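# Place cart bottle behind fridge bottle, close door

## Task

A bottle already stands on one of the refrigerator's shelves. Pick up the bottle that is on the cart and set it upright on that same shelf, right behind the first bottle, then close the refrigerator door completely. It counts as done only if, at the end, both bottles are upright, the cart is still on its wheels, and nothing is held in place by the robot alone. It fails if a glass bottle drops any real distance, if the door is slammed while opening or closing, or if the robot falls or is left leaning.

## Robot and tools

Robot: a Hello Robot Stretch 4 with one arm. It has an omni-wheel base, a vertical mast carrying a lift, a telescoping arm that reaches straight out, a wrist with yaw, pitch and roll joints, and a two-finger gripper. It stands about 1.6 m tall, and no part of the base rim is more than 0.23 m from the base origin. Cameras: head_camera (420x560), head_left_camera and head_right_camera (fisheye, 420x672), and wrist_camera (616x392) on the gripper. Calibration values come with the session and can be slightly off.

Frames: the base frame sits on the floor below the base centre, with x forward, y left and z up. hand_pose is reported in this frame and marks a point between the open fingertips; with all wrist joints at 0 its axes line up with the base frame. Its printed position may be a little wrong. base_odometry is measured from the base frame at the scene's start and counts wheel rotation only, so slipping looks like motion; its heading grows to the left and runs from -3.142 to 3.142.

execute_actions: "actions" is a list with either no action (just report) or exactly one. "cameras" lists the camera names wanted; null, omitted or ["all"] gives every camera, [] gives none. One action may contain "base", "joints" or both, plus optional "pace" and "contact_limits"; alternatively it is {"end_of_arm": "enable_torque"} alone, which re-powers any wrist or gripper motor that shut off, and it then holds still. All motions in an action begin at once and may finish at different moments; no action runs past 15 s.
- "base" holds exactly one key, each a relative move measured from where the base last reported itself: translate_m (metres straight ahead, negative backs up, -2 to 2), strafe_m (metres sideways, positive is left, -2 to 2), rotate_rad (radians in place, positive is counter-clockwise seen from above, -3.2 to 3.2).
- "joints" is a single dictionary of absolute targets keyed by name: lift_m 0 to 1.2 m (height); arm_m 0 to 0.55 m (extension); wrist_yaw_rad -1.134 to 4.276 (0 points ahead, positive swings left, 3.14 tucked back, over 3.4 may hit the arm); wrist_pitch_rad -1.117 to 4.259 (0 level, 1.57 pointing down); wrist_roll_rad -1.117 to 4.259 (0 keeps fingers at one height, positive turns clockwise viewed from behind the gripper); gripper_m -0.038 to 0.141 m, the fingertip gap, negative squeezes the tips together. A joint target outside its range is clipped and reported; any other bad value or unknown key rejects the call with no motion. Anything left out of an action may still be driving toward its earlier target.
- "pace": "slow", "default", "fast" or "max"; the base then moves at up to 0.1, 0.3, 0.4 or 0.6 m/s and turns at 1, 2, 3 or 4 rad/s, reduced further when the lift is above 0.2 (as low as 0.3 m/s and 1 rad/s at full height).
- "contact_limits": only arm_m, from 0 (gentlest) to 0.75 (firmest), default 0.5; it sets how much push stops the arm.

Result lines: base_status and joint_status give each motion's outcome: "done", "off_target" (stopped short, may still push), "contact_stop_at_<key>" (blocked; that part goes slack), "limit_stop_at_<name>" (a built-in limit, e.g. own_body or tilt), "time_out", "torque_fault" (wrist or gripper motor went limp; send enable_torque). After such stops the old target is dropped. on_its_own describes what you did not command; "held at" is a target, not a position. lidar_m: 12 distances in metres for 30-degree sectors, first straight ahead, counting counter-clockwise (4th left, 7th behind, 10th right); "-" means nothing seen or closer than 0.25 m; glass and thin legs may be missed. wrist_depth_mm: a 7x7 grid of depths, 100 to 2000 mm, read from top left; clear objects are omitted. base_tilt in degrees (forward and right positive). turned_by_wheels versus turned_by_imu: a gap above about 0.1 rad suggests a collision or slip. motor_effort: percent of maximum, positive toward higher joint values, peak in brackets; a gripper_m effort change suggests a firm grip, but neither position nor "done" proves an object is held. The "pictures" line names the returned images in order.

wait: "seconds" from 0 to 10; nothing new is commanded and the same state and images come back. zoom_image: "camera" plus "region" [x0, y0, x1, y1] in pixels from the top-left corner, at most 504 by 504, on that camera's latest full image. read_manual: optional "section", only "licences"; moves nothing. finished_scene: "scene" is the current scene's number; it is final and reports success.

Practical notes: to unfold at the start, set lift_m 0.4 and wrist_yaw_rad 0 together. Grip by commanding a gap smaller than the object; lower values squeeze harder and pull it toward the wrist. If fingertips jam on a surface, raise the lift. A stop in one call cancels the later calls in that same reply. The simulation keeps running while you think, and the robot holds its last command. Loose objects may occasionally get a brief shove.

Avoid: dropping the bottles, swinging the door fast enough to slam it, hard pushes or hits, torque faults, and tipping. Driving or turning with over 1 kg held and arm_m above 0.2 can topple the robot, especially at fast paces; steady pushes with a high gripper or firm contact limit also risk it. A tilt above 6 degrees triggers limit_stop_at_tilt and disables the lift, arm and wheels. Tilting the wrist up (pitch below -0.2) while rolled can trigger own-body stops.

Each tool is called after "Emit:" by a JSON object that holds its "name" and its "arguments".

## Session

Emit:
{"name": "execute_actions", "arguments": {"actions": []}}

Scene clock: 0.00 s.
base_odometry: x=+0.000 y=+0.000 heading=+0.000 (m, m, rad; odometry frame)
turned_by_wheels: +0.000 (rad since the last result)
turned_by_imu: +0.000 (rad since the last result)
base_tilt: forward=+0.2 right=+0.0 (deg)
lidar_m: 1.27 1.30 1.11 0.98 1.28 1.94 1.84 2.46 0.90 0.82 0.83 1.08
base_status: not commanded
joint_positions: lift_m=+0.157 arm_m=-0.002 wrist_yaw_rad=+3.213 wrist_pitch_rad=-0.014 wrist_roll_rad=-0.018 gripper_m=+0.057
joint_status: not commanded
motor_effort: lift_m=+20 arm_m=+0 wrist_yaw_rad=+1 wrist_pitch_rad=-5 wrist_roll_rad=+1 gripper_m=-2 wheel_0=+0 wheel_1=-1 wheel_2=+0 (%)
hand_pose: x=-0.1255 y=+0.0665 z=+0.3387 quat_wxyz=(-0.036, +0.007, -0.009, +0.999) (m; base frame)
wrist_depth_mm: - - 134 - 1983 - - / - 108 134 - 1983 - - / - 115 135 - - - - / 138 136 248 - - - - / 220 - - - - - - / 219 1138 200 1160 200 1182 1160 / 218 778 854 - 809 798 820
pictures: head_camera, head_left_camera, head_right_camera, wrist_camera
camera_calibration (this result's frames):
wrist_camera: T_world_to_cam=[[-0.0564018, 0.997623, 0.039595, -0.0965846], [0.00289117, 0.0398211, -0.999203, 0.386983], [-0.998404, -0.0562423, -0.00513027, 0.111753], [0, 0, 0, 1]] pos_world=[0.105008, 0.0872301, 0.391072]
Images, in order (width x height): head_camera 420x560, head_left_camera 420x672, head_right_camera 420x672, wrist_camera 616x392.

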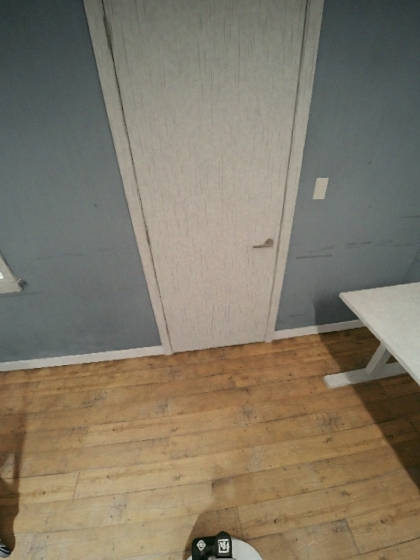

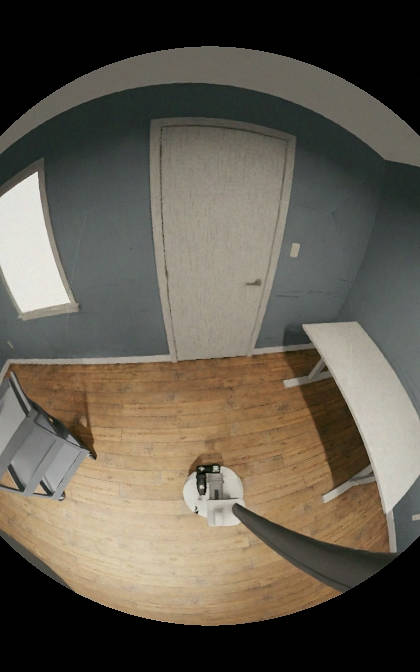

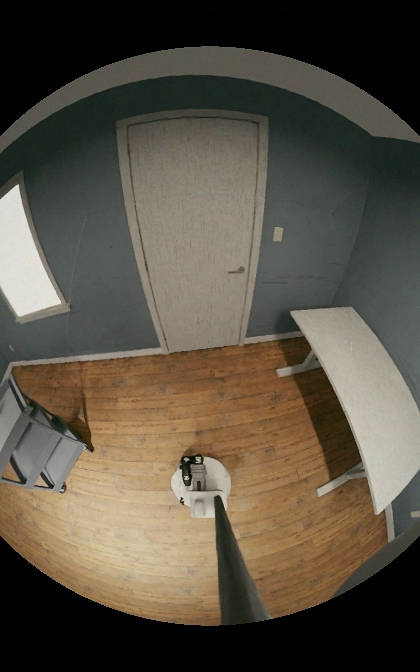

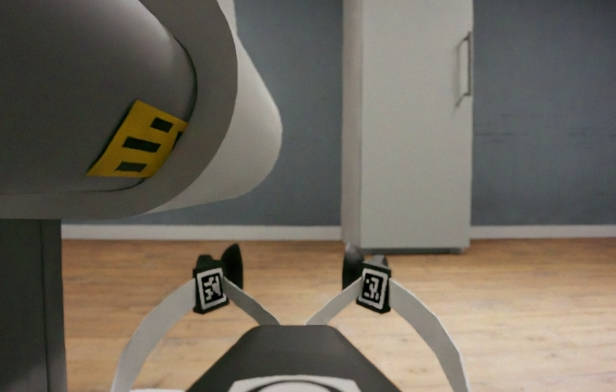

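Emit:
{"name": "execute_actions", "arguments": {"actions": [{"base":{"rotate_rad":3.0},"joints":{"lift_m":0.4}}], "cameras": ["head_camera","head_left_camera","head_right_camera"]}}

Scene clock: 6.33 s.
base_odometry: x=+0.000 y=+0.000 heading=+3.000 (m, m, rad; odometry frame)
turned_by_wheels: +3.000 (rad since the last result)
turned_by_imu: +2.974 (rad since the last result)
base_tilt: forward=+0.2 right=+0.0 (deg)
lidar_m: 1.85 2.40 0.99 0.82 0.84 1.01 1.29 1.29 1.57 0.99 1.14 2.05
base_status: done
joint_positions: lift_m=+0.400 arm_m=-0.002 wrist_yaw_rad=+3.213 wrist_pitch_rad=-0.013 wrist_roll_rad=-0.018 gripper_m=+0.057
joint_status: all done
motor_effort: lift_m=+22(24) arm_m=+0(1) wrist_yaw_rad=+1(1) wrist_pitch_rad=-6(5) wrist_roll_rad=+1(1) gripper_m=-4(2) wheel_0=-1(4) wheel_1=-1(6) wheel_2=-1(8) (%)
hand_pose: x=-0.1255 y=+0.0665 z=+0.5820 quat_wxyz=(-0.036, +0.007, -0.009, +0.999) (m; base frame)
wrist_depth_mm: - - 134 1464 1576 1661 1756 / - 108 134 1464 1576 1708 1756 / - 115 135 1499 1618 1661 1756 / 138 136 248 1499 1618 1708 1756 / 219 1366 1430 1499 1618 1708 1756 / 219 1366 200 1499 200 1708 1618 / 218 1281 1366 - 1308 1229 1229
pictures: head_camera, head_left_camera, head_right_camera
Images, in order (width x height): head_camera 420x560, head_left_camera 420x672, head_right_camera 420x672.

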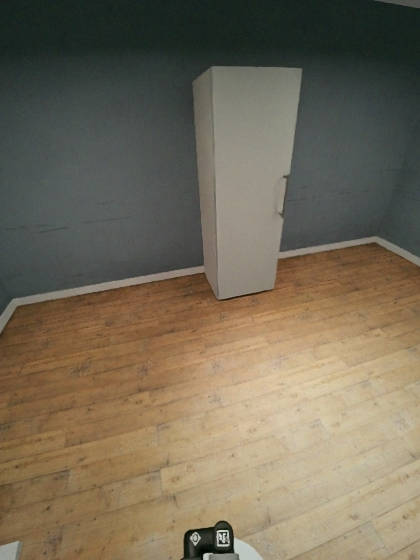

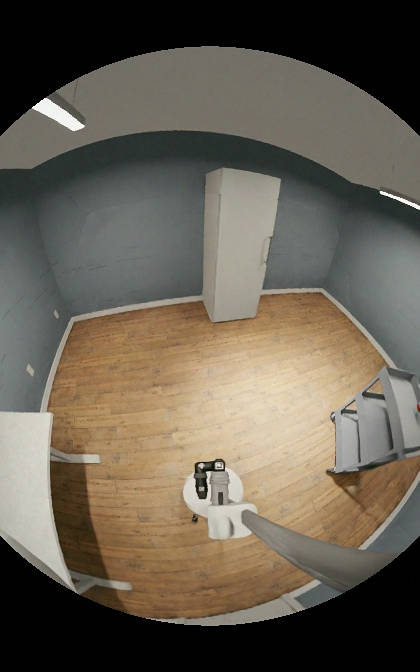

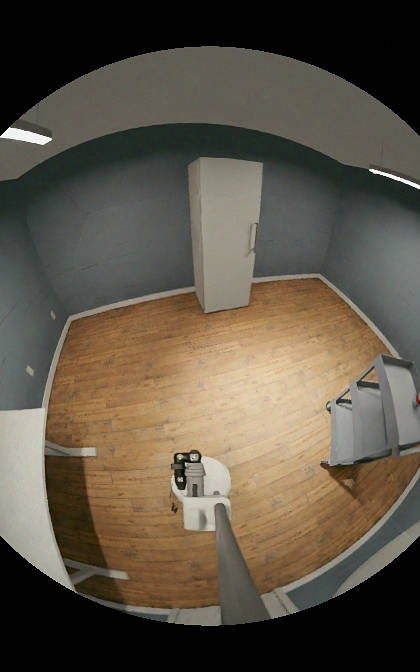

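Emit:
{"name": "execute_actions", "arguments": {"actions": [{"base":{"rotate_rad":0.16},"joints":{"lift_m":0.85,"wrist_yaw_rad":0,"gripper_m":0.12}}], "cameras": []}}

Emit:
{"name": "execute_actions", "arguments": {"actions": [{"base":{"translate_m":1.1}}], "cameras": []}}

Emit:
{"name": "execute_actions", "arguments": {"actions": [{"base":{"strafe_m":-0.74}}], "cameras": ["head_camera","wrist_camera"]}}

Scene clock: 21.47 s.
base_odometry: x=+0.000 y=+0.000 heading=-3.124 (m, m, rad; odometry frame)
turned_by_wheels: +0.160 (rad since the last result)
turned_by_imu: +0.157 (rad since the last result)
base_tilt: forward=+0.2 right=+0.0 (deg)
lidar_m: 1.86 2.46 0.91 0.82 0.85 1.10 1.26 1.32 1.01 0.97 3.17 1.90
base_status: done
joint_positions: lift_m=+0.850 arm_m=-0.002 wrist_yaw_rad=+0.001 wrist_pitch_rad=-0.013 wrist_roll_rad=-0.018 gripper_m=+0.120
joint_status: all done
motor_effort: lift_m=+22(24) arm_m=+0(0) wrist_yaw_rad=-1(3) wrist_pitch_rad=-5(6) wrist_roll_rad=+2(2) gripper_m=-1(1) wheel_0=-1(7) wheel_1=-1(6) wheel_2=-1(6) (%)
hand_pose: x=+0.4570 y=-0.0873 z=+1.0319 quat_wxyz=(+1.000, -0.009, -0.007, +0.000) (m; base frame)
wrist_depth_mm: - - - - 1661 - - / - - - - 1661 - - / - - - - 1708 - - / - - - - 1708 - - / - - - - 1661 - - / - - - 1808 1708 - - / - - - - 1708 - -
pictures: none
No camera images: the call's "cameras" was empty. Leave "cameras" out to get every camera's image.

Scene clock: 26.63 s.
base_odometry: x=-1.100 y=-0.020 heading=-3.123 (m, m, rad; odometry frame)
turned_by_wheels: +0.000 (rad since the last result)
turned_by_imu: -0.004 (rad since the last result)
base_tilt: forward=+0.1 right=-0.1 (deg)
lidar_m: 1.20 1.33 1.73 1.72 1.10 1.23 2.38 1.52 1.46 3.00 1.09 0.79
base_status: done
joint_positions: lift_m=+0.850 arm_m=-0.002 wrist_yaw_rad=+0.000 wrist_pitch_rad=-0.013 wrist_roll_rad=-0.018 gripper_m=+0.120
joint_status: not commanded
motor_effort: lift_m=+22(23) arm_m=+0(0) wrist_yaw_rad=+0(1) wrist_pitch_rad=-6(5) wrist_roll_rad=+1(1) gripper_m=+0(1) wheel_0=-1(3) wheel_1=+0(4) wheel_2=+2(9) (%)
hand_pose: x=+0.4570 y=-0.0874 z=+1.0320 quat_wxyz=(+1.000, -0.009, -0.007, +0.000) (m; base frame)
wrist_depth_mm: 1042 1060 1098 1138 854 521 530 / 1042 1078 1098 1118 854 525 535 / 1042 1060 1098 1138 866 525 535 / 1060 1078 1098 1138 866 535 539 / 1042 1078 1118 1160 854 535 549 / 1060 1078 1118 1160 715 539 549 / 1078 1098 1118 - 768 539 554
pictures: none
No camera images: the call's "cameras" was empty. Leave "cameras" out to get every camera's image.

Scene clock: 30.43 s.
base_odometry: x=-1.113 y=+0.720 heading=-3.123 (m, m, rad; odometry frame)
turned_by_wheels: +0.000 (rad since the last result)
turned_by_imu: -0.003 (rad since the last result)
base_tilt: forward=+0.1 right=-0.1 (deg)
lidar_m: 0.73 0.75 1.80 2.44 1.78 2.23 1.23 0.91 2.38 2.26 2.18 1.48
base_status: done
joint_positions: lift_m=+0.850 arm_m=-0.002 wrist_yaw_rad=+0.000 wrist_pitch_rad=-0.013 wrist_roll_rad=-0.018 gripper_m=+0.120
joint_status: not commanded
motor_effort: lift_m=+21(22) arm_m=+1(0) wrist_yaw_rad=+0(1) wrist_pitch_rad=-6(6) wrist_roll_rad=-2(1) gripper_m=+1(1) wheel_0=+1(8) wheel_1=+0(8) wheel_2=+1(1) (%)
hand_pose: x=+0.4570 y=-0.0874 z=+1.0320 quat_wxyz=(+1.000, -0.009, -0.007, +0.000) (m; base frame)
wrist_depth_mm: 500 512 530 544 1229 1281 1308 / 504 517 530 549 1229 1255 1308 / 504 521 535 554 1255 1281 1308 / 512 525 539 554 1255 1281 1308 / 512 521 544 554 574 1308 1336 / 517 525 539 504 574 1336 1336 / 517 530 544 - 1281 1308 1336
pictures: head_camera, wrist_camera
camera_calibration (this result's frames):
wrist_camera: T_world_to_cam=[[-0.0150921, -0.999102, 0.0395952, -0.130998], [-0.00579074, -0.0395118, -0.999202, 1.08124], [0.999869, -0.0153093, -0.00518923, -0.22135], [0, 0, 0, 1]] pos_world=[0.225605, -0.0915476, 1.08442]
Images, in order (width x height): head_camera 420x560, wrist_camera 616x392.

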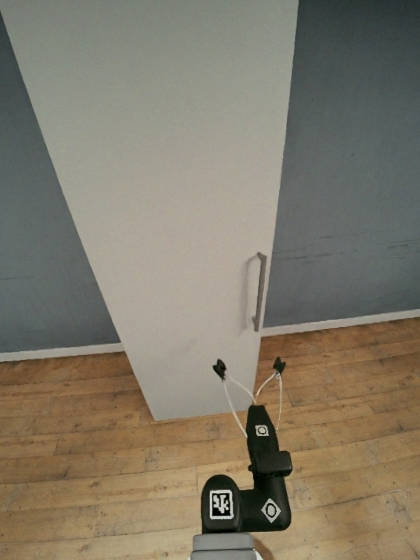

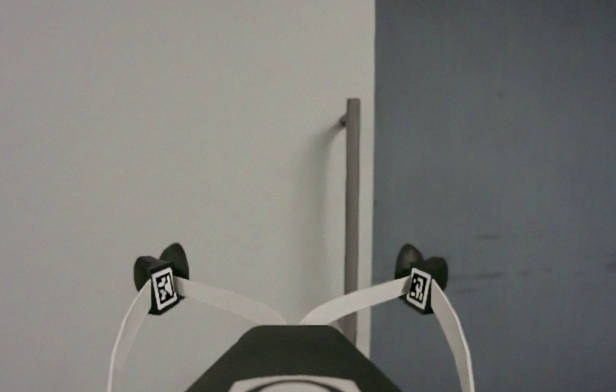

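Emit:
{"name": "execute_actions", "arguments": {"actions": [{"base":{"rotate_rad":0.11}}], "cameras": []}}

Emit:
{"name": "execute_actions", "arguments": {"actions": [{"base":{"strafe_m":-0.15},"joints":{"arm_m":0.12}}], "cameras": ["wrist_camera"]}}

Scene clock: 41.03 s.
base_odometry: x=-1.113 y=+0.720 heading=-3.013 (m, m, rad; odometry frame)
turned_by_wheels: +0.110 (rad since the last result)
turned_by_imu: +0.108 (rad since the last result)
base_tilt: forward=+0.2 right=-0.1 (deg)
lidar_m: 0.73 0.75 2.02 1.91 1.78 2.40 1.09 0.91 2.34 2.25 1.90 0.72
base_status: done
joint_positions: lift_m=+0.850 arm_m=-0.002 wrist_yaw_rad=+0.000 wrist_pitch_rad=-0.013 wrist_roll_rad=-0.018 gripper_m=+0.120
joint_status: not commanded
motor_effort: lift_m=+21(21) arm_m=+0(0) wrist_yaw_rad=+0(1) wrist_pitch_rad=-6(5) wrist_roll_rad=+0(1) gripper_m=-1(1) wheel_0=-1(2) wheel_1=+1(6) wheel_2=-1(5) (%)
hand_pose: x=+0.4570 y=-0.0874 z=+1.0320 quat_wxyz=(+1.000, -0.009, -0.007, +0.000) (m; base frame)
wrist_depth_mm: 525 525 525 530 535 1182 1182 / 530 530 530 535 535 1182 1182 / 530 530 535 535 539 1182 1205 / 539 539 539 544 535 1182 1205 / 535 539 539 544 539 1205 1205 / 544 544 544 544 484 1205 1205 / 544 544 549 - 554 1205 1229
pictures: none
No camera images: the call's "cameras" was empty. Leave "cameras" out to get every camera's image.

Scene clock: 42.77 s.
base_odometry: x=-1.133 y=+0.869 heading=-3.013 (m, m, rad; odometry frame)
turned_by_wheels: +0.000 (rad since the last result)
turned_by_imu: -0.001 (rad since the last result)
base_tilt: forward=+0.2 right=+0.1 (deg)
lidar_m: 0.67 0.76 2.03 1.95 1.93 2.43 0.90 0.86 2.21 2.11 1.90 1.41
base_status: done
joint_positions: lift_m=+0.850 arm_m=+0.118 wrist_yaw_rad=+0.000 wrist_pitch_rad=-0.013 wrist_roll_rad=-0.018 gripper_m=+0.120
joint_status: all done
motor_effort: lift_m=+21(21) arm_m=+9(10) wrist_yaw_rad=+1(0) wrist_pitch_rad=-6(6) wrist_roll_rad=-3(0) gripper_m=+0(1) wheel_0=-1(4) wheel_1=+2(8) wheel_2=+0(1) (%)
hand_pose: x=+0.5778 y=-0.0874 z=+1.0321 quat_wxyz=(+1.000, -0.009, -0.007, +0.000) (m; base frame)
wrist_depth_mm: 402 402 402 404 1025 1042 1060 / 404 407 407 407 1060 1060 1060 / 407 410 410 413 1060 1042 1060 / 410 410 413 413 1060 1060 1078 / 413 413 415 415 1078 1078 1078 / 415 415 415 353 1078 1078 1078 / 418 418 421 - 1078 1078 1098
pictures: wrist_camera
camera_calibration (this result's frames):
wrist_camera: T_world_to_cam=[[-0.0152361, -0.9991, 0.0395945, -0.129133], [-0.00574125, -0.039511, -0.999203, 1.08193], [0.999867, -0.0154513, -0.00513408, -0.342192], [0, 0, 0, 1]] pos_world=[0.34639, -0.0915557, 1.08442]
Images, in order (width x height): wrist_camera 616x392.

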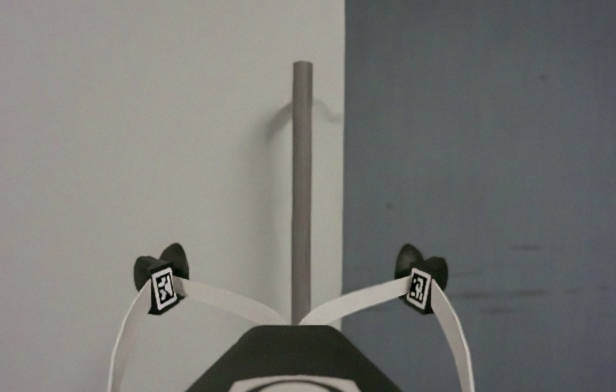

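Emit:
{"name": "execute_actions", "arguments": {"actions": [{"joints":{"arm_m":0.245,"gripper_m":0.07},"pace":"slow","contact_limits":{"arm_m":0.2}}], "cameras": ["wrist_camera"]}}

Emit:
{"name": "execute_actions", "arguments": {"actions": [{"joints":{"gripper_m":-0.02}}], "cameras": ["wrist_camera"]}}

Scene clock: 50.97 s.
base_odometry: x=-1.133 y=+0.869 heading=-3.013 (m, m, rad; odometry frame)
turned_by_wheels: +0.000 (rad since the last result)
turned_by_imu: -0.001 (rad since the last result)
base_tilt: forward=+0.2 right=+0.0 (deg)
lidar_m: 0.69 0.77 2.04 1.91 1.93 2.42 0.94 0.85 2.18 2.07 1.91 1.41
base_status: not commanded
joint_positions: lift_m=+0.850 arm_m=+0.243 wrist_yaw_rad=+0.000 wrist_pitch_rad=-0.013 wrist_roll_rad=-0.018 gripper_m=+0.070
joint_status: all done
motor_effort: lift_m=+21(21) arm_m=+9(9) wrist_yaw_rad=+0(1) wrist_pitch_rad=-5(5) wrist_roll_rad=+0(2) gripper_m=-2(5) wheel_0=-1(1) wheel_1=+2(2) wheel_2=-1(0) (%)
contact_limits: arm_m 0.2
hand_pose: x=+0.7028 y=-0.0874 z=+1.0321 quat_wxyz=(+1.000, -0.009, -0.007, +0.000) (m; base frame)
wrist_depth_mm: 277 279 281 281 917 917 917 / 281 281 282 282 917 931 931 / 282 283 285 285 917 931 946 / 285 283 286 286 931 946 946 / 286 287 287 287 946 946 946 / 287 287 289 227 203 946 960 / 289 290 291 - 946 960 960
pictures: wrist_camera
camera_calibration (this result's frames):
wrist_camera: T_world_to_cam=[[-0.0152371, -0.9991, 0.0395943, -0.127228], [-0.00574132, -0.0395109, -0.999203, 1.08265], [0.999867, -0.0154523, -0.00513412, -0.467167], [0, 0, 0, 1]] pos_world=[0.471383, -0.0915558, 1.08442]
Images, in order (width x height): wrist_camera 616x392.

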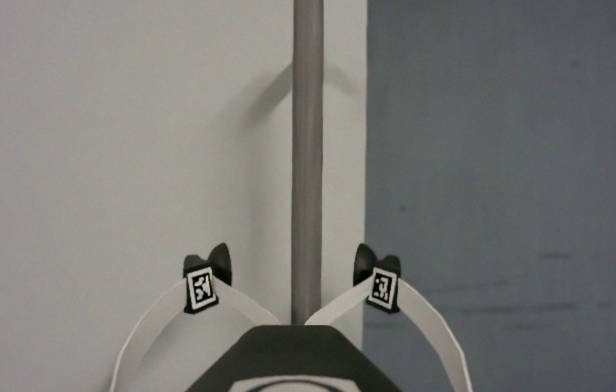

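Scene clock: 52.60 s.
base_odometry: x=-1.133 y=+0.869 heading=-3.014 (m, m, rad; odometry frame)
turned_by_wheels: -0.001 (rad since the last result)
turned_by_imu: -0.001 (rad since the last result)
base_tilt: forward=+0.2 right=+0.0 (deg)
lidar_m: 0.68 0.77 2.02 1.90 1.91 2.42 0.95 0.87 2.16 2.10 1.91 1.40
base_status: not commanded
joint_positions: lift_m=+0.850 arm_m=+0.244 wrist_yaw_rad=-0.003 wrist_pitch_rad=-0.013 wrist_roll_rad=-0.018 gripper_m=-0.019
joint_status: all done
motor_effort: lift_m=+21(21) arm_m=+6(9) wrist_yaw_rad=+10(16) wrist_pitch_rad=-6(5) wrist_roll_rad=-1(0) gripper_m=-20(23) wheel_0=-6(6) wheel_1=-1(2) wheel_2=-2(2) (%)
hand_pose: x=+0.7030 y=-0.0883 z=+1.0320 quat_wxyz=(+1.000, -0.009, -0.007, -0.002) (m; base frame)
wrist_depth_mm: 277 278 279 281 904 917 917 / 278 279 281 283 931 917 931 / 279 282 282 285 931 931 931 / 281 283 285 285 946 931 946 / 283 285 286 224 946 946 960 / 286 286 184 213 185 946 960 / 287 287 290 - 960 960 960
pictures: wrist_camera
camera_calibration (this result's frames):
wrist_camera: T_world_to_cam=[[-0.0184549, -0.999045, 0.0395944, -0.125885], [-0.0059216, -0.0394913, -0.999202, 1.08273], [0.999812, -0.0186747, -0.00518714, -0.467607], [0, 0, 0, 1]] pos_world=[0.471607, -0.0917393, 1.08442]
Images, in order (width x height): wrist_camera 616x392.

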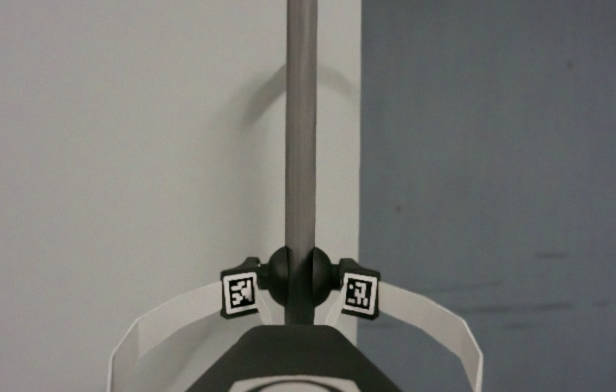

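Gripped. Pull slowly using the arm.

Emit:
{"name": "execute_actions", "arguments": {"actions": [{"joints":{"arm_m":0.12},"pace":"slow"}], "cameras": ["wrist_camera","head_camera"]}}

Scene clock: 57.87 s.
base_odometry: x=-1.133 y=+0.869 heading=-3.013 (m, m, rad; odometry frame)
turned_by_wheels: +0.001 (rad since the last result)
turned_by_imu: -0.001 (rad since the last result)
base_tilt: forward=+0.3 right=+0.0 (deg)
lidar_m: 0.68 0.77 2.04 1.92 1.91 2.43 0.90 0.86 2.18 2.11 1.90 1.42
base_status: not commanded
joint_positions: lift_m=+0.850 arm_m=+0.122 wrist_yaw_rad=+0.000 wrist_pitch_rad=-0.013 wrist_roll_rad=-0.018 gripper_m=-0.020
joint_status: all done
motor_effort: lift_m=+21(21) arm_m=-9(13) wrist_yaw_rad=+1(16) wrist_pitch_rad=-5(6) wrist_roll_rad=+0(1) gripper_m=-11(19) wheel_0=-1(6) wheel_1=+1(1) wheel_2=+0(3) (%)
hand_pose: x=+0.5809 y=-0.0875 z=+1.0320 quat_wxyz=(+1.000, -0.009, -0.007, +0.000) (m; base frame)
wrist_depth_mm: 397 399 399 402 1042 1042 1042 / 399 404 404 404 1042 1042 1060 / 404 404 407 407 1042 1060 1060 / 404 407 407 410 1060 1060 1060 / 410 410 413 349 1060 1078 1060 / 410 410 186 202 185 1078 1078 / 413 415 418 - 1078 1098 1098
pictures: head_camera, wrist_camera
camera_calibration (this result's frames):
wrist_camera: T_world_to_cam=[[-0.0154929, -0.999096, 0.0395949, -0.12901], [-0.00578688, -0.0395094, -0.999202, 1.08196], [0.999863, -0.0157096, -0.00516953, -0.345333], [0, 0, 0, 1]] pos_world=[0.349548, -0.0915705, 1.08442]
Images, in order (width x height): head_camera 420x560, wrist_camera 616x392.

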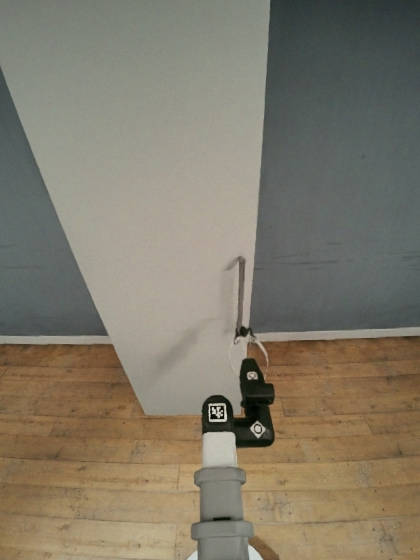

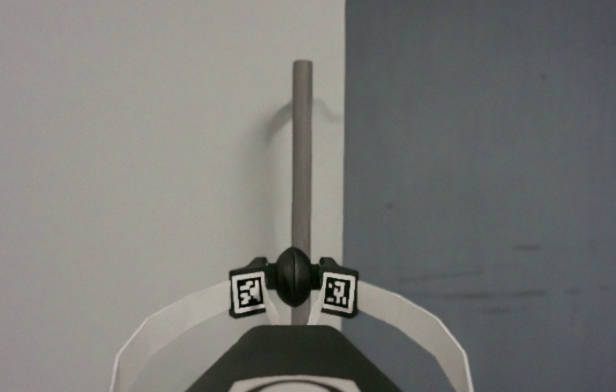

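Emit:
{"name": "execute_actions", "arguments": {"actions": [{"joints":{"gripper_m":0.06}}], "cameras": []}}

Emit:
{"name": "execute_actions", "arguments": {"actions": [{"joints":{"arm_m":0.285},"pace":"slow","contact_limits":{"arm_m":0.2}}], "cameras": ["wrist_camera"]}}

Scene clock: 67.63 s.
base_odometry: x=-1.133 y=+0.869 heading=-3.013 (m, m, rad; odometry frame)
turned_by_wheels: +0.000 (rad since the last result)
turned_by_imu: -0.001 (rad since the last result)
base_tilt: forward=+0.2 right=+0.0 (deg)
lidar_m: 0.68 0.78 2.01 1.93 1.90 2.44 0.91 0.85 2.20 2.11 1.90 1.43
base_status: not commanded
joint_positions: lift_m=+0.850 arm_m=+0.122 wrist_yaw_rad=+0.000 wrist_pitch_rad=-0.013 wrist_roll_rad=-0.018 gripper_m=+0.060
joint_status: all done
motor_effort: lift_m=+21(21) arm_m=-9(9) wrist_yaw_rad=+1(1) wrist_pitch_rad=-5(5) wrist_roll_rad=+1(1) gripper_m=-3(11) wheel_0=-1(1) wheel_1=+1(1) wheel_2=+0(0) (%)
hand_pose: x=+0.5809 y=-0.0875 z=+1.0320 quat_wxyz=(+1.000, -0.009, -0.007, +0.000) (m; base frame)
wrist_depth_mm: 397 399 402 404 1025 1042 1042 / 399 402 404 404 1060 1060 1060 / 404 404 407 407 1060 1060 1078 / 404 407 410 410 1060 1060 1060 / 407 410 413 413 1060 1078 1078 / 413 413 202 351 199 1078 1078 / 413 415 415 - 1078 1098 1078
pictures: none
No camera images: the call's "cameras" was empty. Leave "cameras" out to get every camera's image.

Scene clock: 70.57 s.
base_odometry: x=-1.133 y=+0.869 heading=-3.013 (m, m, rad; odometry frame)
turned_by_wheels: +0.000 (rad since the last result)
turned_by_imu: -0.001 (rad since the last result)
base_tilt: forward=+0.2 right=-0.1 (deg)
lidar_m: 0.70 0.78 2.02 1.93 1.92 2.44 0.93 0.86 2.17 2.11 1.94 1.42
base_status: not commanded
joint_positions: lift_m=+0.850 arm_m=+0.283 wrist_yaw_rad=-0.003 wrist_pitch_rad=-0.013 wrist_roll_rad=-0.018 gripper_m=+0.060
joint_status: all done
motor_effort: lift_m=+21(21) arm_m=+11(13) wrist_yaw_rad=+9(9) wrist_pitch_rad=-5(6) wrist_roll_rad=-1(1) gripper_m=+0(1) wheel_0=-1(1) wheel_1=+0(1) wheel_2=-1(1) (%)
contact_limits: arm_m 0.2
hand_pose: x=+0.7422 y=-0.0883 z=+1.0320 quat_wxyz=(+1.000, -0.009, -0.007, -0.002) (m; base frame)
wrist_depth_mm: 240 241 241 242 878 891 878 / 241 243 244 244 878 891 891 / 243 244 245 245 891 891 891 / 244 245 247 247 891 904 891 / 246 247 248 249 891 904 904 / 247 248 201 187 199 904 917 / 250 250 252 - 904 904 917
pictures: wrist_camera
camera_calibration (this result's frames):
wrist_camera: T_world_to_cam=[[-0.0182337, -0.999049, 0.0395947, -0.125264], [-0.00589529, -0.0394932, -0.999202, 1.08295], [0.999816, -0.0184526, -0.00516958, -0.506747], [0, 0, 0, 1]] pos_world=[0.510754, -0.0917267, 1.08442]
Images, in order (width x height): wrist_camera 616x392.

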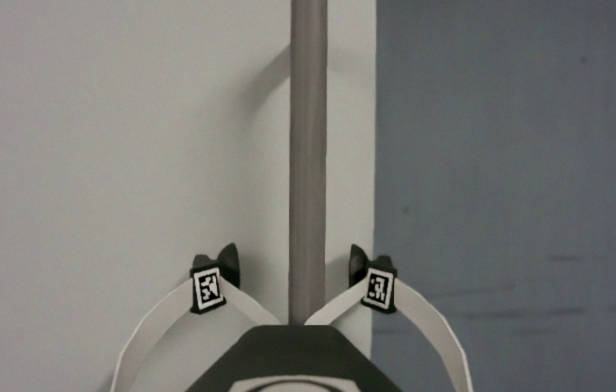

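Emit:
{"name": "execute_actions", "arguments": {"actions": [{"joints":{"gripper_m":-0.035,"arm_m":0.275}}], "cameras": ["wrist_camera"]}}

Emit:
{"name": "execute_actions", "arguments": {"actions": [{"joints":{"arm_m":0.2},"pace":"slow","contact_limits":{"arm_m":0.7}}], "cameras": ["wrist_camera"]}}

Scene clock: 75.30 s.
base_odometry: x=-1.133 y=+0.869 heading=-3.012 (m, m, rad; odometry frame)
turned_by_wheels: +0.001 (rad since the last result)
turned_by_imu: -0.033 (rad since the last result)
base_tilt: forward=+0.3 right=+0.0 (deg)
lidar_m: 0.68 0.75 1.96 2.17 1.90 2.47 0.96 0.86 2.25 2.11 1.93 1.43
base_status: not commanded
joint_positions: lift_m=+0.850 arm_m=+0.277 wrist_yaw_rad=+0.016 wrist_pitch_rad=-0.013 wrist_roll_rad=-0.018 gripper_m=-0.034
joint_status: all done
on_its_own: wrist_yaw_rad is at rest, and its effort (-45) is outside its rest range (-13 to +13)
motor_effort: lift_m=+21(21) arm_m=-9(9) wrist_yaw_rad=-45(46) wrist_pitch_rad=-8(8) wrist_roll_rad=+2(1) gripper_m=-22(20) wheel_0=-1(11) wheel_1=+0(7) wheel_2=+16(16) (%)
hand_pose: x=+0.7373 y=-0.0828 z=+1.0318 quat_wxyz=(+1.000, -0.009, -0.006, +0.008) (m; base frame)
wrist_depth_mm: 236 238 239 241 878 891 878 / 237 239 241 242 878 891 891 / 239 241 243 243 891 891 891 / 241 242 244 245 904 904 917 / 243 244 245 194 891 904 904 / 244 245 182 185 184 917 917 / 246 247 248 - 917 917 917
pictures: wrist_camera
camera_calibration (this result's frames):
wrist_camera: T_world_to_cam=[[0.000789715, -0.9992, 0.0399806, -0.13429], [-0.00608524, -0.0399846, -0.999182, 1.08294], [0.999981, 0.000545777, -0.00611195, -0.499364], [0, 0, 0, 1]] pos_world=[0.50605, -0.0906091, 1.08437]
Images, in order (width x height): wrist_camera 616x392.

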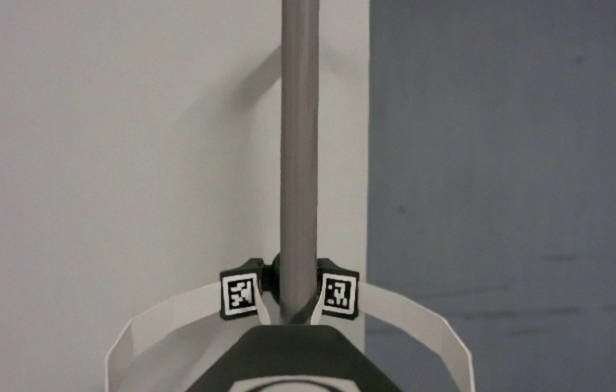

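Scene clock: 77.30 s.
base_odometry: x=-1.133 y=+0.869 heading=-3.014 (m, m, rad; odometry frame)
turned_by_wheels: -0.002 (rad since the last result)
turned_by_imu: +0.053 (rad since the last result)
base_tilt: forward=+0.2 right=+0.0 (deg)
lidar_m: 0.58 0.75 2.10 1.89 1.89 2.39 0.94 0.87 2.20 2.13 1.91 1.43
base_status: not commanded
joint_positions: lift_m=+0.850 arm_m=+0.202 wrist_yaw_rad=-0.003 wrist_pitch_rad=-0.013 wrist_roll_rad=-0.018 gripper_m=-0.035
joint_status: all done
motor_effort: lift_m=+20(23) arm_m=-8(23) wrist_yaw_rad=+10(89) wrist_pitch_rad=-6(42) wrist_roll_rad=+2(1) gripper_m=-14(27) wheel_0=-3(9) wheel_1=+0(16) wheel_2=-3(31) (%)
contact_limits: arm_m 0.7
hand_pose: x=+0.6606 y=-0.0884 z=+1.0321 quat_wxyz=(+1.000, -0.009, -0.007, -0.002) (m; base frame)
wrist_depth_mm: 267 253 241 170 224 960 946 / 266 255 242 172 224 946 960 / 270 256 243 175 226 976 976 / 272 257 245 229 229 976 976 / 274 260 247 205 229 991 976 / 276 260 184 174 182 991 1008 / 278 258 253 - 1008 1008 1008
pictures: wrist_camera
camera_calibration (this result's frames):
wrist_camera: T_world_to_cam=[[-0.0185779, -0.99903, 0.0399207, -0.126958], [-0.00602344, -0.039815, -0.999189, 1.08252], [0.999809, -0.0188033, -0.00527792, -0.425122], [0, 0, 0, 1]] pos_world=[0.429203, -0.0917283, 1.08447]
Images, in order (width x height): wrist_camera 616x392.

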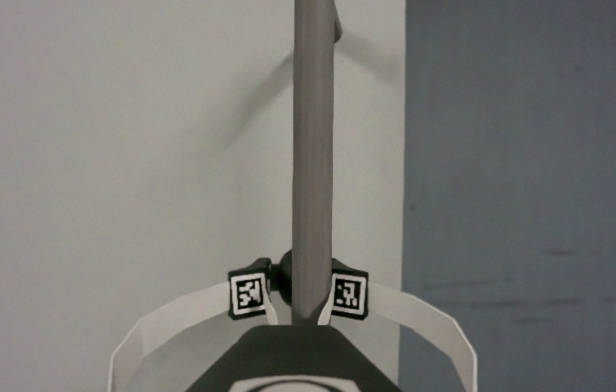

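Emit:
{"name": "execute_actions", "arguments": {"actions": [{"joints":{"arm_m":0.1},"base":{"strafe_m":0.02},"pace":"slow"}], "cameras": ["wrist_camera"]}}

Emit:
{"name": "execute_actions", "arguments": {"actions": [{"joints":{"arm_m":0.0},"base":{"strafe_m":0.045},"pace":"slow"}], "cameras": ["wrist_camera","head_camera"]}}

Scene clock: 85.50 s.
base_odometry: x=-1.130 y=+0.849 heading=-3.013 (m, m, rad; odometry frame)
turned_by_wheels: +0.000 (rad since the last result)
turned_by_imu: -0.001 (rad since the last result)
base_tilt: forward=+0.2 right=+0.0 (deg)
lidar_m: 0.49 0.71 2.08 1.86 1.88 2.43 0.93 0.85 2.19 2.14 1.91 1.42
base_status: done
joint_positions: lift_m=+0.850 arm_m=+0.102 wrist_yaw_rad=+0.008 wrist_pitch_rad=-0.013 wrist_roll_rad=-0.018 gripper_m=-0.035
joint_status: all done
on_its_own: wrist_yaw_rad is at rest, and its effort (-23) is outside its rest range (-13 to +13)
motor_effort: lift_m=+21(21) arm_m=-10(11) wrist_yaw_rad=-23(23) wrist_pitch_rad=-5(7) wrist_roll_rad=+0(2) gripper_m=-16(17) wheel_0=+4(8) wheel_1=-1(4) wheel_2=+3(5) (%)
hand_pose: x=+0.5619 y=-0.0851 z=+1.0321 quat_wxyz=(+1.000, -0.009, -0.007, +0.004) (m; base frame)
wrist_depth_mm: 332 293 262 217 244 1060 1042 / 336 296 263 229 247 1060 1060 / 336 297 265 230 251 1060 1060 / 340 298 266 231 256 1060 1060 / 343 301 268 208 263 1078 1078 / 347 298 184 185 183 1118 1078 / 349 293 279 - 1098 1078 1078
pictures: wrist_camera
camera_calibration (this result's frames):
wrist_camera: T_world_to_cam=[[-0.00713803, -0.999181, 0.0398397, -0.131848], [-0.00561085, -0.0398001, -0.999192, 1.08182], [0.999959, -0.0073558, -0.00532216, -0.325436], [0, 0, 0, 1]] pos_world=[0.330551, -0.0910768, 1.08447]
Images, in order (width x height): wrist_camera 616x392.

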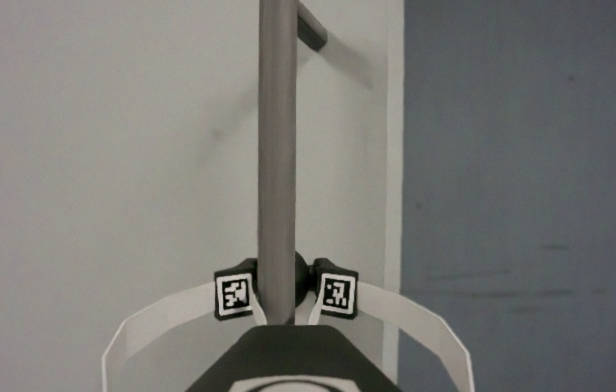

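Scene clock: 88.03 s.
torque_fault: wrist_yaw_rad switched itself off since the last result.
base_odometry: x=-1.124 y=+0.804 heading=-3.013 (m, m, rad; odometry frame)
turned_by_wheels: +0.000 (rad since the last result)
turned_by_imu: +0.000 (rad since the last result)
base_tilt: forward=+0.2 right=+0.0 (deg)
lidar_m: 0.42 0.67 2.10 1.84 1.86 2.40 0.99 0.90 2.27 2.16 1.87 0.45
base_status: done
joint_positions: lift_m=+0.850 arm_m=+0.002 wrist_yaw_rad=+0.153 wrist_pitch_rad=-0.013 wrist_roll_rad=-0.018 gripper_m=-0.035
joint_status: all done
on_its_own: wrist_yaw_rad is off since a torque_fault, until you send "end_of_arm": "enable_torque" (your +0.000 is given up)
motor_effort: lift_m=+21(21) arm_m=-8(17) wrist_yaw_rad=+0(99) wrist_pitch_rad=-6(10) wrist_roll_rad=+0(2) gripper_m=-16(21) wheel_0=+1(16) wheel_1=-3(4) wheel_2=+2(20) (%)
hand_pose: x=+0.4709 y=-0.0425 z=+1.0320 quat_wxyz=(+0.997, -0.008, -0.007, +0.076) (m; base frame)
wrist_depth_mm: 1336 433 310 190 205 1078 1060 / 1336 433 310 224 206 1078 1060 / 1366 436 312 224 207 1098 1060 / 1366 439 314 225 208 1098 1078 / 1366 442 315 194 208 1098 1078 / 1366 449 182 181 183 1098 1078 / 1397 407 351 - 207 1118 1078
pictures: head_camera, wrist_camera
camera_calibration (this result's frames):
wrist_camera: T_world_to_cam=[[0.13696, -0.989802, 0.0391561, -0.156718], [-0.000028936, -0.0395326, -0.999218, 1.08038], [0.990577, 0.136852, -0.00544302, -0.223463], [0, 0, 0, 1]] pos_world=[0.242852, -0.0818284, 1.08446]
Images, in order (width x height): head_camera 420x560, wrist_camera 616x392.

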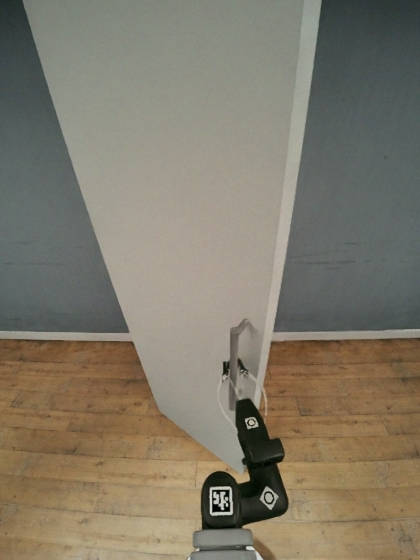

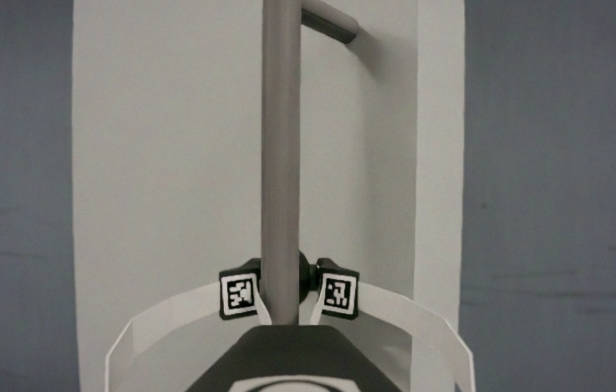

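Emit:
{"name": "execute_actions", "arguments": {"actions": [{"end_of_arm":"enable_torque"}], "cameras": []}}

Emit:
{"name": "execute_actions", "arguments": {"actions": [{"joints":{"gripper_m":0.07}}], "cameras": ["wrist_camera"]}}

Emit:
{"name": "execute_actions", "arguments": {"actions": [{"base":{"translate_m":-0.2},"pace":"slow"}]}}

Scene clock: 94.23 s.
base_odometry: x=-1.124 y=+0.804 heading=-3.013 (m, m, rad; odometry frame)
turned_by_wheels: +0.000 (rad since the last result)
turned_by_imu: -0.001 (rad since the last result)
base_tilt: forward=+0.2 right=+0.0 (deg)
lidar_m: 0.40 0.66 2.07 1.80 1.86 2.40 1.00 0.89 2.28 2.19 1.87 0.48
base_status: not commanded
joint_positions: lift_m=+0.850 arm_m=+0.002 wrist_yaw_rad=+0.153 wrist_pitch_rad=-0.013 wrist_roll_rad=-0.018 gripper_m=-0.035
joint_status: not commanded
end_of_arm: enable_torque: each motor that was off is on again
on_its_own: wrist_yaw_rad is held at +0.153, not at your +0.000, since a torque_fault
motor_effort: lift_m=+21(20) arm_m=-9(8) wrist_yaw_rad=+1(1) wrist_pitch_rad=-6(6) wrist_roll_rad=+0(0) gripper_m=-15(15) wheel_0=+0(0) wheel_1=-3(3) wheel_2=+2(1) (%)
hand_pose: x=+0.4709 y=-0.0425 z=+1.0320 quat_wxyz=(+0.997, -0.008, -0.007, +0.076) (m; base frame)
wrist_depth_mm: 1336 433 309 190 204 1078 1042 / 1366 433 310 224 206 1078 1060 / 1336 436 312 224 206 1098 1078 / 1336 439 315 225 208 1098 1078 / 1366 445 315 194 208 1098 1078 / 1366 445 182 181 183 1098 1078 / 1397 407 349 - 207 1118 1078
pictures: none
No camera images: the call's "cameras" was empty. Leave "cameras" out to get every camera's image.

Scene clock: 95.97 s.
base_odometry: x=-1.124 y=+0.804 heading=-3.014 (m, m, rad; odometry frame)
turned_by_wheels: +0.000 (rad since the last result)
turned_by_imu: +0.000 (rad since the last result)
base_tilt: forward=+0.2 right=+0.0 (deg)
lidar_m: 0.42 0.71 2.08 1.84 1.81 2.40 0.99 0.89 2.26 2.18 1.88 0.50
base_status: not commanded
joint_positions: lift_m=+0.850 arm_m=+0.002 wrist_yaw_rad=+0.152 wrist_pitch_rad=-0.013 wrist_roll_rad=-0.018 gripper_m=+0.070
joint_status: all done
on_its_own: wrist_yaw_rad is held at +0.153, not at your +0.000, since a torque_fault
motor_effort: lift_m=+21(21) arm_m=-9(9) wrist_yaw_rad=+4(5) wrist_pitch_rad=-6(6) wrist_roll_rad=-1(2) gripper_m=-3(18) wheel_0=+0(1) wheel_1=-2(2) wheel_2=+1(2) (%)
hand_pose: x=+0.4708 y=-0.0428 z=+1.0320 quat_wxyz=(+0.997, -0.008, -0.007, +0.076) (m; base frame)
wrist_depth_mm: 1336 469 359 293 237 1078 1060 / 1336 469 359 296 243 1078 1060 / 1336 473 364 297 250 1078 1078 / 1336 477 366 297 251 1098 1078 / 1366 480 353 298 241 1078 1078 / 1397 488 336 293 206 1098 1078 / 1366 452 399 - 248 1118 1098
pictures: wrist_camera
camera_calibration (this result's frames):
wrist_camera: T_world_to_cam=[[0.135817, -0.989959, 0.0391912, -0.15655], [0.0000052395, -0.039557, -0.999217, 1.08037], [0.990734, 0.135711, -0.00536732, -0.223519], [0, 0, 0, 1]] pos_world=[0.242704, -0.081908, 1.08446]
Images, in order (width x height): wrist_camera 616x392.

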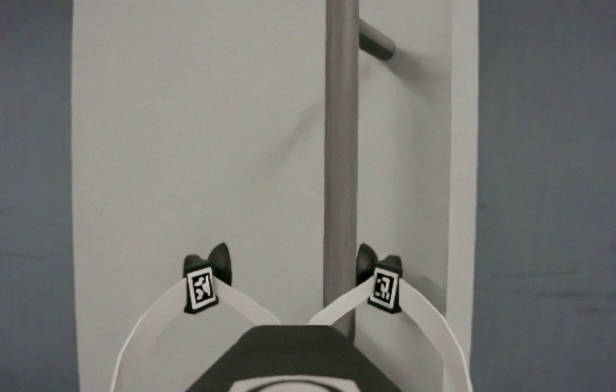

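Scene clock: 99.23 s.
base_odometry: x=-0.926 y=+0.830 heading=-3.014 (m, m, rad; odometry frame)
turned_by_wheels: +0.000 (rad since the last result)
turned_by_imu: +0.000 (rad since the last result)
base_tilt: forward=+0.3 right=+0.0 (deg)
lidar_m: 0.90 1.02 2.37 1.80 1.86 2.20 0.83 0.69 2.24 2.16 2.16 1.63
base_status: done
joint_positions: lift_m=+0.850 arm_m=+0.002 wrist_yaw_rad=+0.152 wrist_pitch_rad=-0.013 wrist_roll_rad=-0.018 gripper_m=+0.070
joint_status: not commanded
on_its_own: wrist_yaw_rad is held at +0.153, not at your +0.000, since a torque_fault
motor_effort: lift_m=+20(21) arm_m=-8(8) wrist_yaw_rad=+2(5) wrist_pitch_rad=-6(6) wrist_roll_rad=-1(3) gripper_m=-2(2) wheel_0=-2(4) wheel_1=-1(5) wheel_2=+2(6) (%)
hand_pose: x=+0.4708 y=-0.0426 z=+1.0320 quat_wxyz=(+0.997, -0.008, -0.007, +0.076) (m; base frame)
wrist_depth_mm: 1576 1499 759 732 699 1281 1255 / 1576 1499 768 732 707 1281 1255 / 1576 1537 768 732 715 1308 1255 / 1576 1537 778 741 715 1308 1255 / 1576 1537 778 750 715 1308 1281 / 1618 1537 759 750 203 1308 1281 / 1661 820 798 - 723 1308 1281
pictures: head_camera, head_left_camera, head_right_camera, wrist_camera
camera_calibration (this result's frames):
wrist_camera: T_world_to_cam=[[0.136546, -0.989858, 0.0391913, -0.156676], [0.000034398, -0.0395571, -0.999217, 1.08037], [0.990634, 0.136441, -0.00536733, -0.223501], [0, 0, 0, 1]] pos_world=[0.242764, -0.0818562, 1.08446]
Images, in order (width x height): head_camera 420x560, head_left_camera 420x672, head_right_camera 420x672, wrist_camera 616x392.

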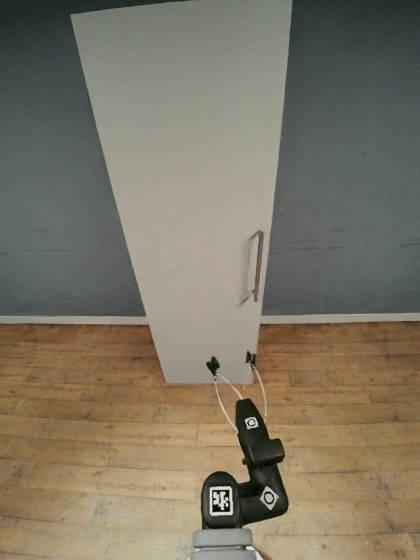

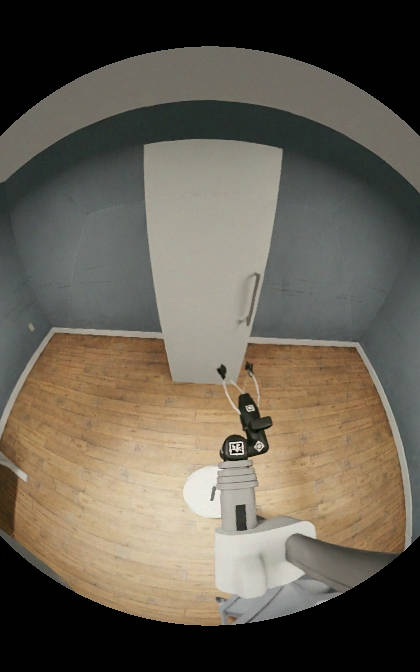

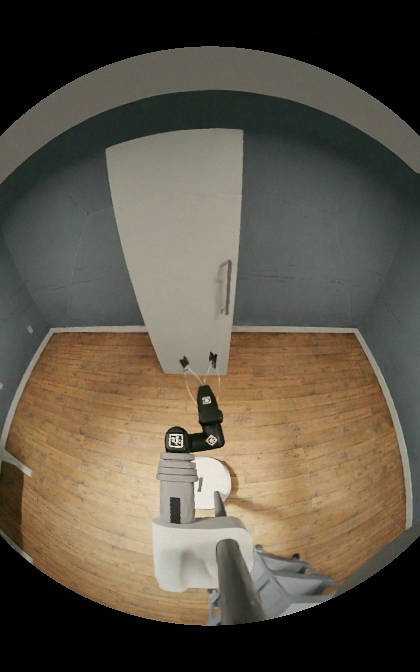

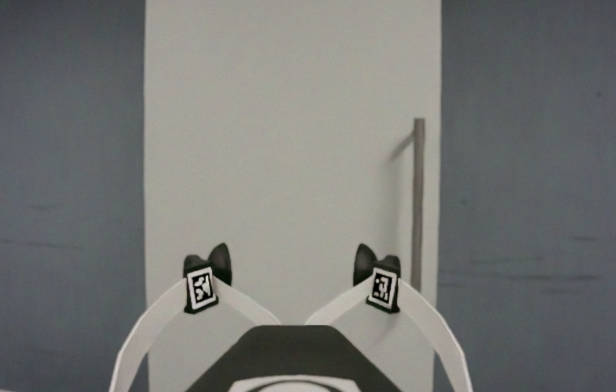

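Emit:
{"name": "execute_actions", "arguments": {"actions": [{"base":{"strafe_m":-0.065},"joints":{"wrist_yaw_rad":0,"gripper_m":0.06}}], "cameras": []}}

Emit:
{"name": "execute_actions", "arguments": {"actions": [{"base":{"translate_m":0.2},"joints":{"arm_m":0.1}}], "cameras": ["wrist_camera"]}}

Scene clock: 122.03 s.
base_odometry: x=-0.934 y=+0.894 heading=-3.014 (m, m, rad; odometry frame)
turned_by_wheels: +0.000 (rad since the last result)
turned_by_imu: -0.001 (rad since the last result)
base_tilt: forward=+0.2 right=-0.1 (deg)
lidar_m: 0.90 1.01 2.37 1.86 1.93 2.20 0.76 0.67 2.19 2.11 2.14 1.62
base_status: done
joint_positions: lift_m=+0.850 arm_m=+0.002 wrist_yaw_rad=+0.000 wrist_pitch_rad=-0.013 wrist_roll_rad=-0.018 gripper_m=+0.060
joint_status: all done
motor_effort: lift_m=+21(21) arm_m=-8(9) wrist_yaw_rad=+0(3) wrist_pitch_rad=-6(6) wrist_roll_rad=+0(2) gripper_m=-2(4) wheel_0=+0(6) wheel_1=+0(8) wheel_2=+1(1) (%)
hand_pose: x=+0.4609 y=-0.0873 z=+1.0320 quat_wxyz=(+1.000, -0.009, -0.007, +0.000) (m; base frame)
wrist_depth_mm: 741 732 732 732 1366 1366 1366 / 741 741 732 732 1397 1366 1366 / 750 750 741 741 1366 1366 1366 / 750 750 741 741 1366 1397 1397 / 1078 759 750 750 1397 1397 1397 / 1098 759 201 750 199 1397 1430 / 1098 759 759 - 1430 1397 1430
pictures: none
No camera images: the call's "cameras" was empty. Leave "cameras" out to get every camera's image.

Scene clock: 124.10 s.
base_odometry: x=-1.133 y=+0.869 heading=-3.014 (m, m, rad; odometry frame)
turned_by_wheels: +0.000 (rad since the last result)
turned_by_imu: -0.001 (rad since the last result)
base_tilt: forward=+0.2 right=+0.0 (deg)
lidar_m: 0.70 0.81 2.09 1.85 1.92 2.39 0.93 0.85 2.17 2.13 1.88 1.42
base_status: done
joint_positions: lift_m=+0.850 arm_m=+0.098 wrist_yaw_rad=+0.000 wrist_pitch_rad=-0.013 wrist_roll_rad=-0.018 gripper_m=+0.060
joint_status: all done
motor_effort: lift_m=+21(21) arm_m=+9(7) wrist_yaw_rad=+1(0) wrist_pitch_rad=-5(6) wrist_roll_rad=-2(0) gripper_m=-2(1) wheel_0=-1(6) wheel_1=+1(5) wheel_2=+0(9) (%)
hand_pose: x=+0.5579 y=-0.0874 z=+1.0321 quat_wxyz=(+1.000, -0.009, -0.007, +0.000) (m; base frame)
wrist_depth_mm: 436 436 436 433 1060 1078 1078 / 436 439 433 436 1078 1060 1060 / 442 439 439 439 1078 1078 1078 / 442 442 442 439 1098 1078 1078 / 445 445 442 442 1098 1098 1098 / 449 449 202 445 199 1078 1098 / 452 452 452 - 1118 1098 1098
pictures: wrist_camera
camera_calibration (this result's frames):
wrist_camera: T_world_to_cam=[[-0.0152507, -0.999115, 0.0392026, -0.129033], [-0.00574822, -0.0391189, -0.999218, 1.08192], [0.999867, -0.0154641, -0.00514654, -0.322263], [0, 0, 0, 1]] pos_world=[0.326472, -0.0915787, 1.08448]
Images, in order (width x height): wrist_camera 616x392.

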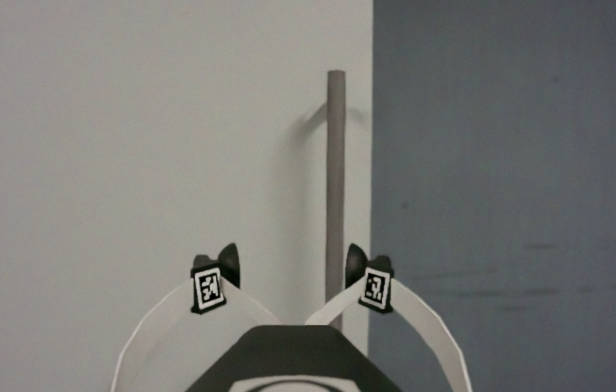

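Emit:
{"name": "execute_actions", "arguments": {"actions": [{"base":{"strafe_m":-0.035},"pace":"slow"}], "cameras": []}}

Emit:
{"name": "execute_actions", "arguments": {"actions": [{"joints":{"arm_m":0.288},"pace":"slow","contact_limits":{"arm_m":0.2}}], "cameras": ["wrist_camera"]}}

Emit:
{"name": "execute_actions", "arguments": {"actions": [{"joints":{"gripper_m":-0.03}}], "cameras": ["wrist_camera"]}}

Scene clock: 131.30 s.
base_odometry: x=-1.137 y=+0.903 heading=-3.013 (m, m, rad; odometry frame)
turned_by_wheels: +0.000 (rad since the last result)
turned_by_imu: -0.001 (rad since the last result)
base_tilt: forward=+0.1 right=-0.1 (deg)
lidar_m: 0.67 0.80 2.08 1.93 1.97 2.41 0.86 0.83 2.13 2.08 1.86 1.44
base_status: done
joint_positions: lift_m=+0.850 arm_m=+0.098 wrist_yaw_rad=+0.000 wrist_pitch_rad=-0.013 wrist_roll_rad=-0.018 gripper_m=+0.060
joint_status: not commanded
motor_effort: lift_m=+21(21) arm_m=+8(8) wrist_yaw_rad=+1(0) wrist_pitch_rad=-5(6) wrist_roll_rad=+0(1) gripper_m=-1(2) wheel_0=+1(5) wheel_1=+0(6) wheel_2=+0(0) (%)
hand_pose: x=+0.5579 y=-0.0874 z=+1.0321 quat_wxyz=(+1.000, -0.009, -0.007, +0.000) (m; base frame)
wrist_depth_mm: 433 433 433 430 1060 1060 1060 / 436 433 433 436 1078 1078 1078 / 436 436 436 439 1078 1078 1078 / 442 442 439 439 1098 1078 1078 / 445 445 442 442 1098 1098 1078 / 449 445 202 384 199 1098 1078 / 452 449 449 - 1098 1098 1118
pictures: none
No camera images: the call's "cameras" was empty. Leave "cameras" out to get every camera's image.

Scene clock: 134.47 s.
base_odometry: x=-1.137 y=+0.903 heading=-3.013 (m, m, rad; odometry frame)
turned_by_wheels: +0.000 (rad since the last result)
turned_by_imu: -0.001 (rad since the last result)
base_tilt: forward=+0.2 right=+0.1 (deg)
lidar_m: 0.69 0.81 2.05 1.93 1.96 2.42 0.89 0.85 2.16 2.09 1.90 1.41
base_status: not commanded
joint_positions: lift_m=+0.850 arm_m=+0.286 wrist_yaw_rad=+0.000 wrist_pitch_rad=-0.013 wrist_roll_rad=-0.018 gripper_m=+0.060
joint_status: all done
motor_effort: lift_m=+20(21) arm_m=+10(11) wrist_yaw_rad=+2(2) wrist_pitch_rad=-5(5) wrist_roll_rad=-1(0) gripper_m=-3(2) wheel_0=+1(1) wheel_1=+0(1) wheel_2=+0(0) (%)
contact_limits: arm_m 0.2
hand_pose: x=+0.7456 y=-0.0876 z=+1.0321 quat_wxyz=(+1.000, -0.009, -0.007, +0.000) (m; base frame)
wrist_depth_mm: 246 247 246 245 866 866 866 / 248 247 247 246 891 891 878 / 250 249 248 248 878 878 891 / 251 251 251 249 891 891 891 / 253 252 251 251 891 891 891 / 254 253 202 190 199 891 891 / 255 255 255 - 904 891 917
pictures: wrist_camera
camera_calibration (this result's frames):
wrist_camera: T_world_to_cam=[[-0.015758, -0.999107, 0.0392026, -0.125937], [-0.00576809, -0.039116, -0.999218, 1.08301], [0.999859, -0.0159718, -0.00514655, -0.510048], [0, 0, 0, 1]] pos_world=[0.514238, -0.0916076, 1.08448]
Images, in order (width x height): wrist_camera 616x392.

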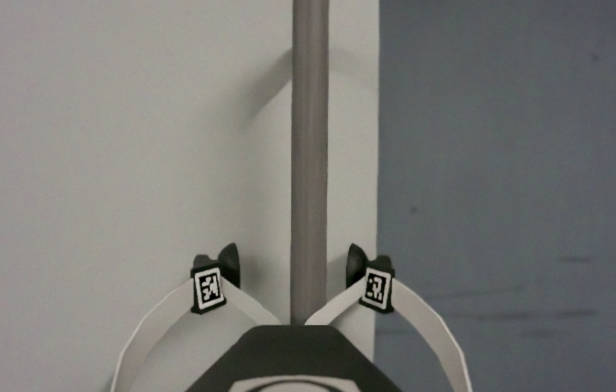

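Scene clock: 136.07 s.
base_odometry: x=-1.138 y=+0.904 heading=-3.014 (m, m, rad; odometry frame)
turned_by_wheels: +0.000 (rad since the last result)
turned_by_imu: -0.001 (rad since the last result)
base_tilt: forward=+0.2 right=+0.0 (deg)
lidar_m: 0.69 0.77 2.06 1.91 1.95 2.40 0.88 0.85 2.15 2.09 1.89 1.41
base_status: not commanded
joint_positions: lift_m=+0.850 arm_m=+0.288 wrist_yaw_rad=+0.003 wrist_pitch_rad=-0.013 wrist_roll_rad=-0.018 gripper_m=-0.029
joint_status: all done
motor_effort: lift_m=+20(20) arm_m=+1(10) wrist_yaw_rad=-9(9) wrist_pitch_rad=-7(7) wrist_roll_rad=-2(1) gripper_m=-21(22) wheel_0=-7(7) wheel_1=-3(3) wheel_2=+4(5) (%)
hand_pose: x=+0.7475 y=-0.0865 z=+1.0320 quat_wxyz=(+1.000, -0.009, -0.007, +0.002) (m; base frame)
wrist_depth_mm: 243 242 242 241 878 866 878 / 244 244 244 243 878 866 866 / 246 246 245 245 878 878 878 / 248 247 247 246 891 878 878 / 249 249 248 194 878 891 891 / 250 250 183 186 183 891 891 / 252 252 251 - 904 904 904
pictures: wrist_camera
camera_calibration (this result's frames):
wrist_camera: T_world_to_cam=[[-0.0119644, -0.999148, 0.0395006, -0.127958], [-0.00605969, -0.0394303, -0.999204, 1.08311], [0.99991, -0.0121943, -0.00558276, -0.511155], [0, 0, 0, 1]] pos_world=[0.516142, -0.091375, 1.08445]
Images, in order (width x height): wrist_camera 616x392.

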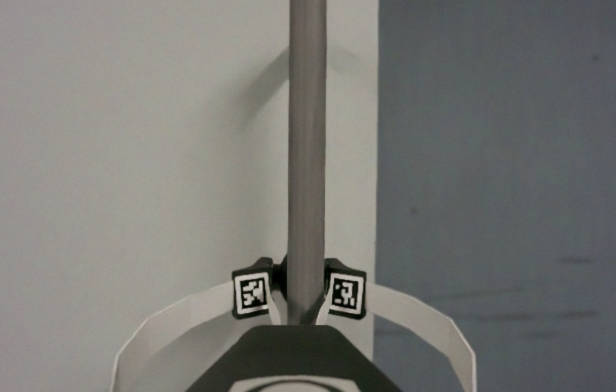

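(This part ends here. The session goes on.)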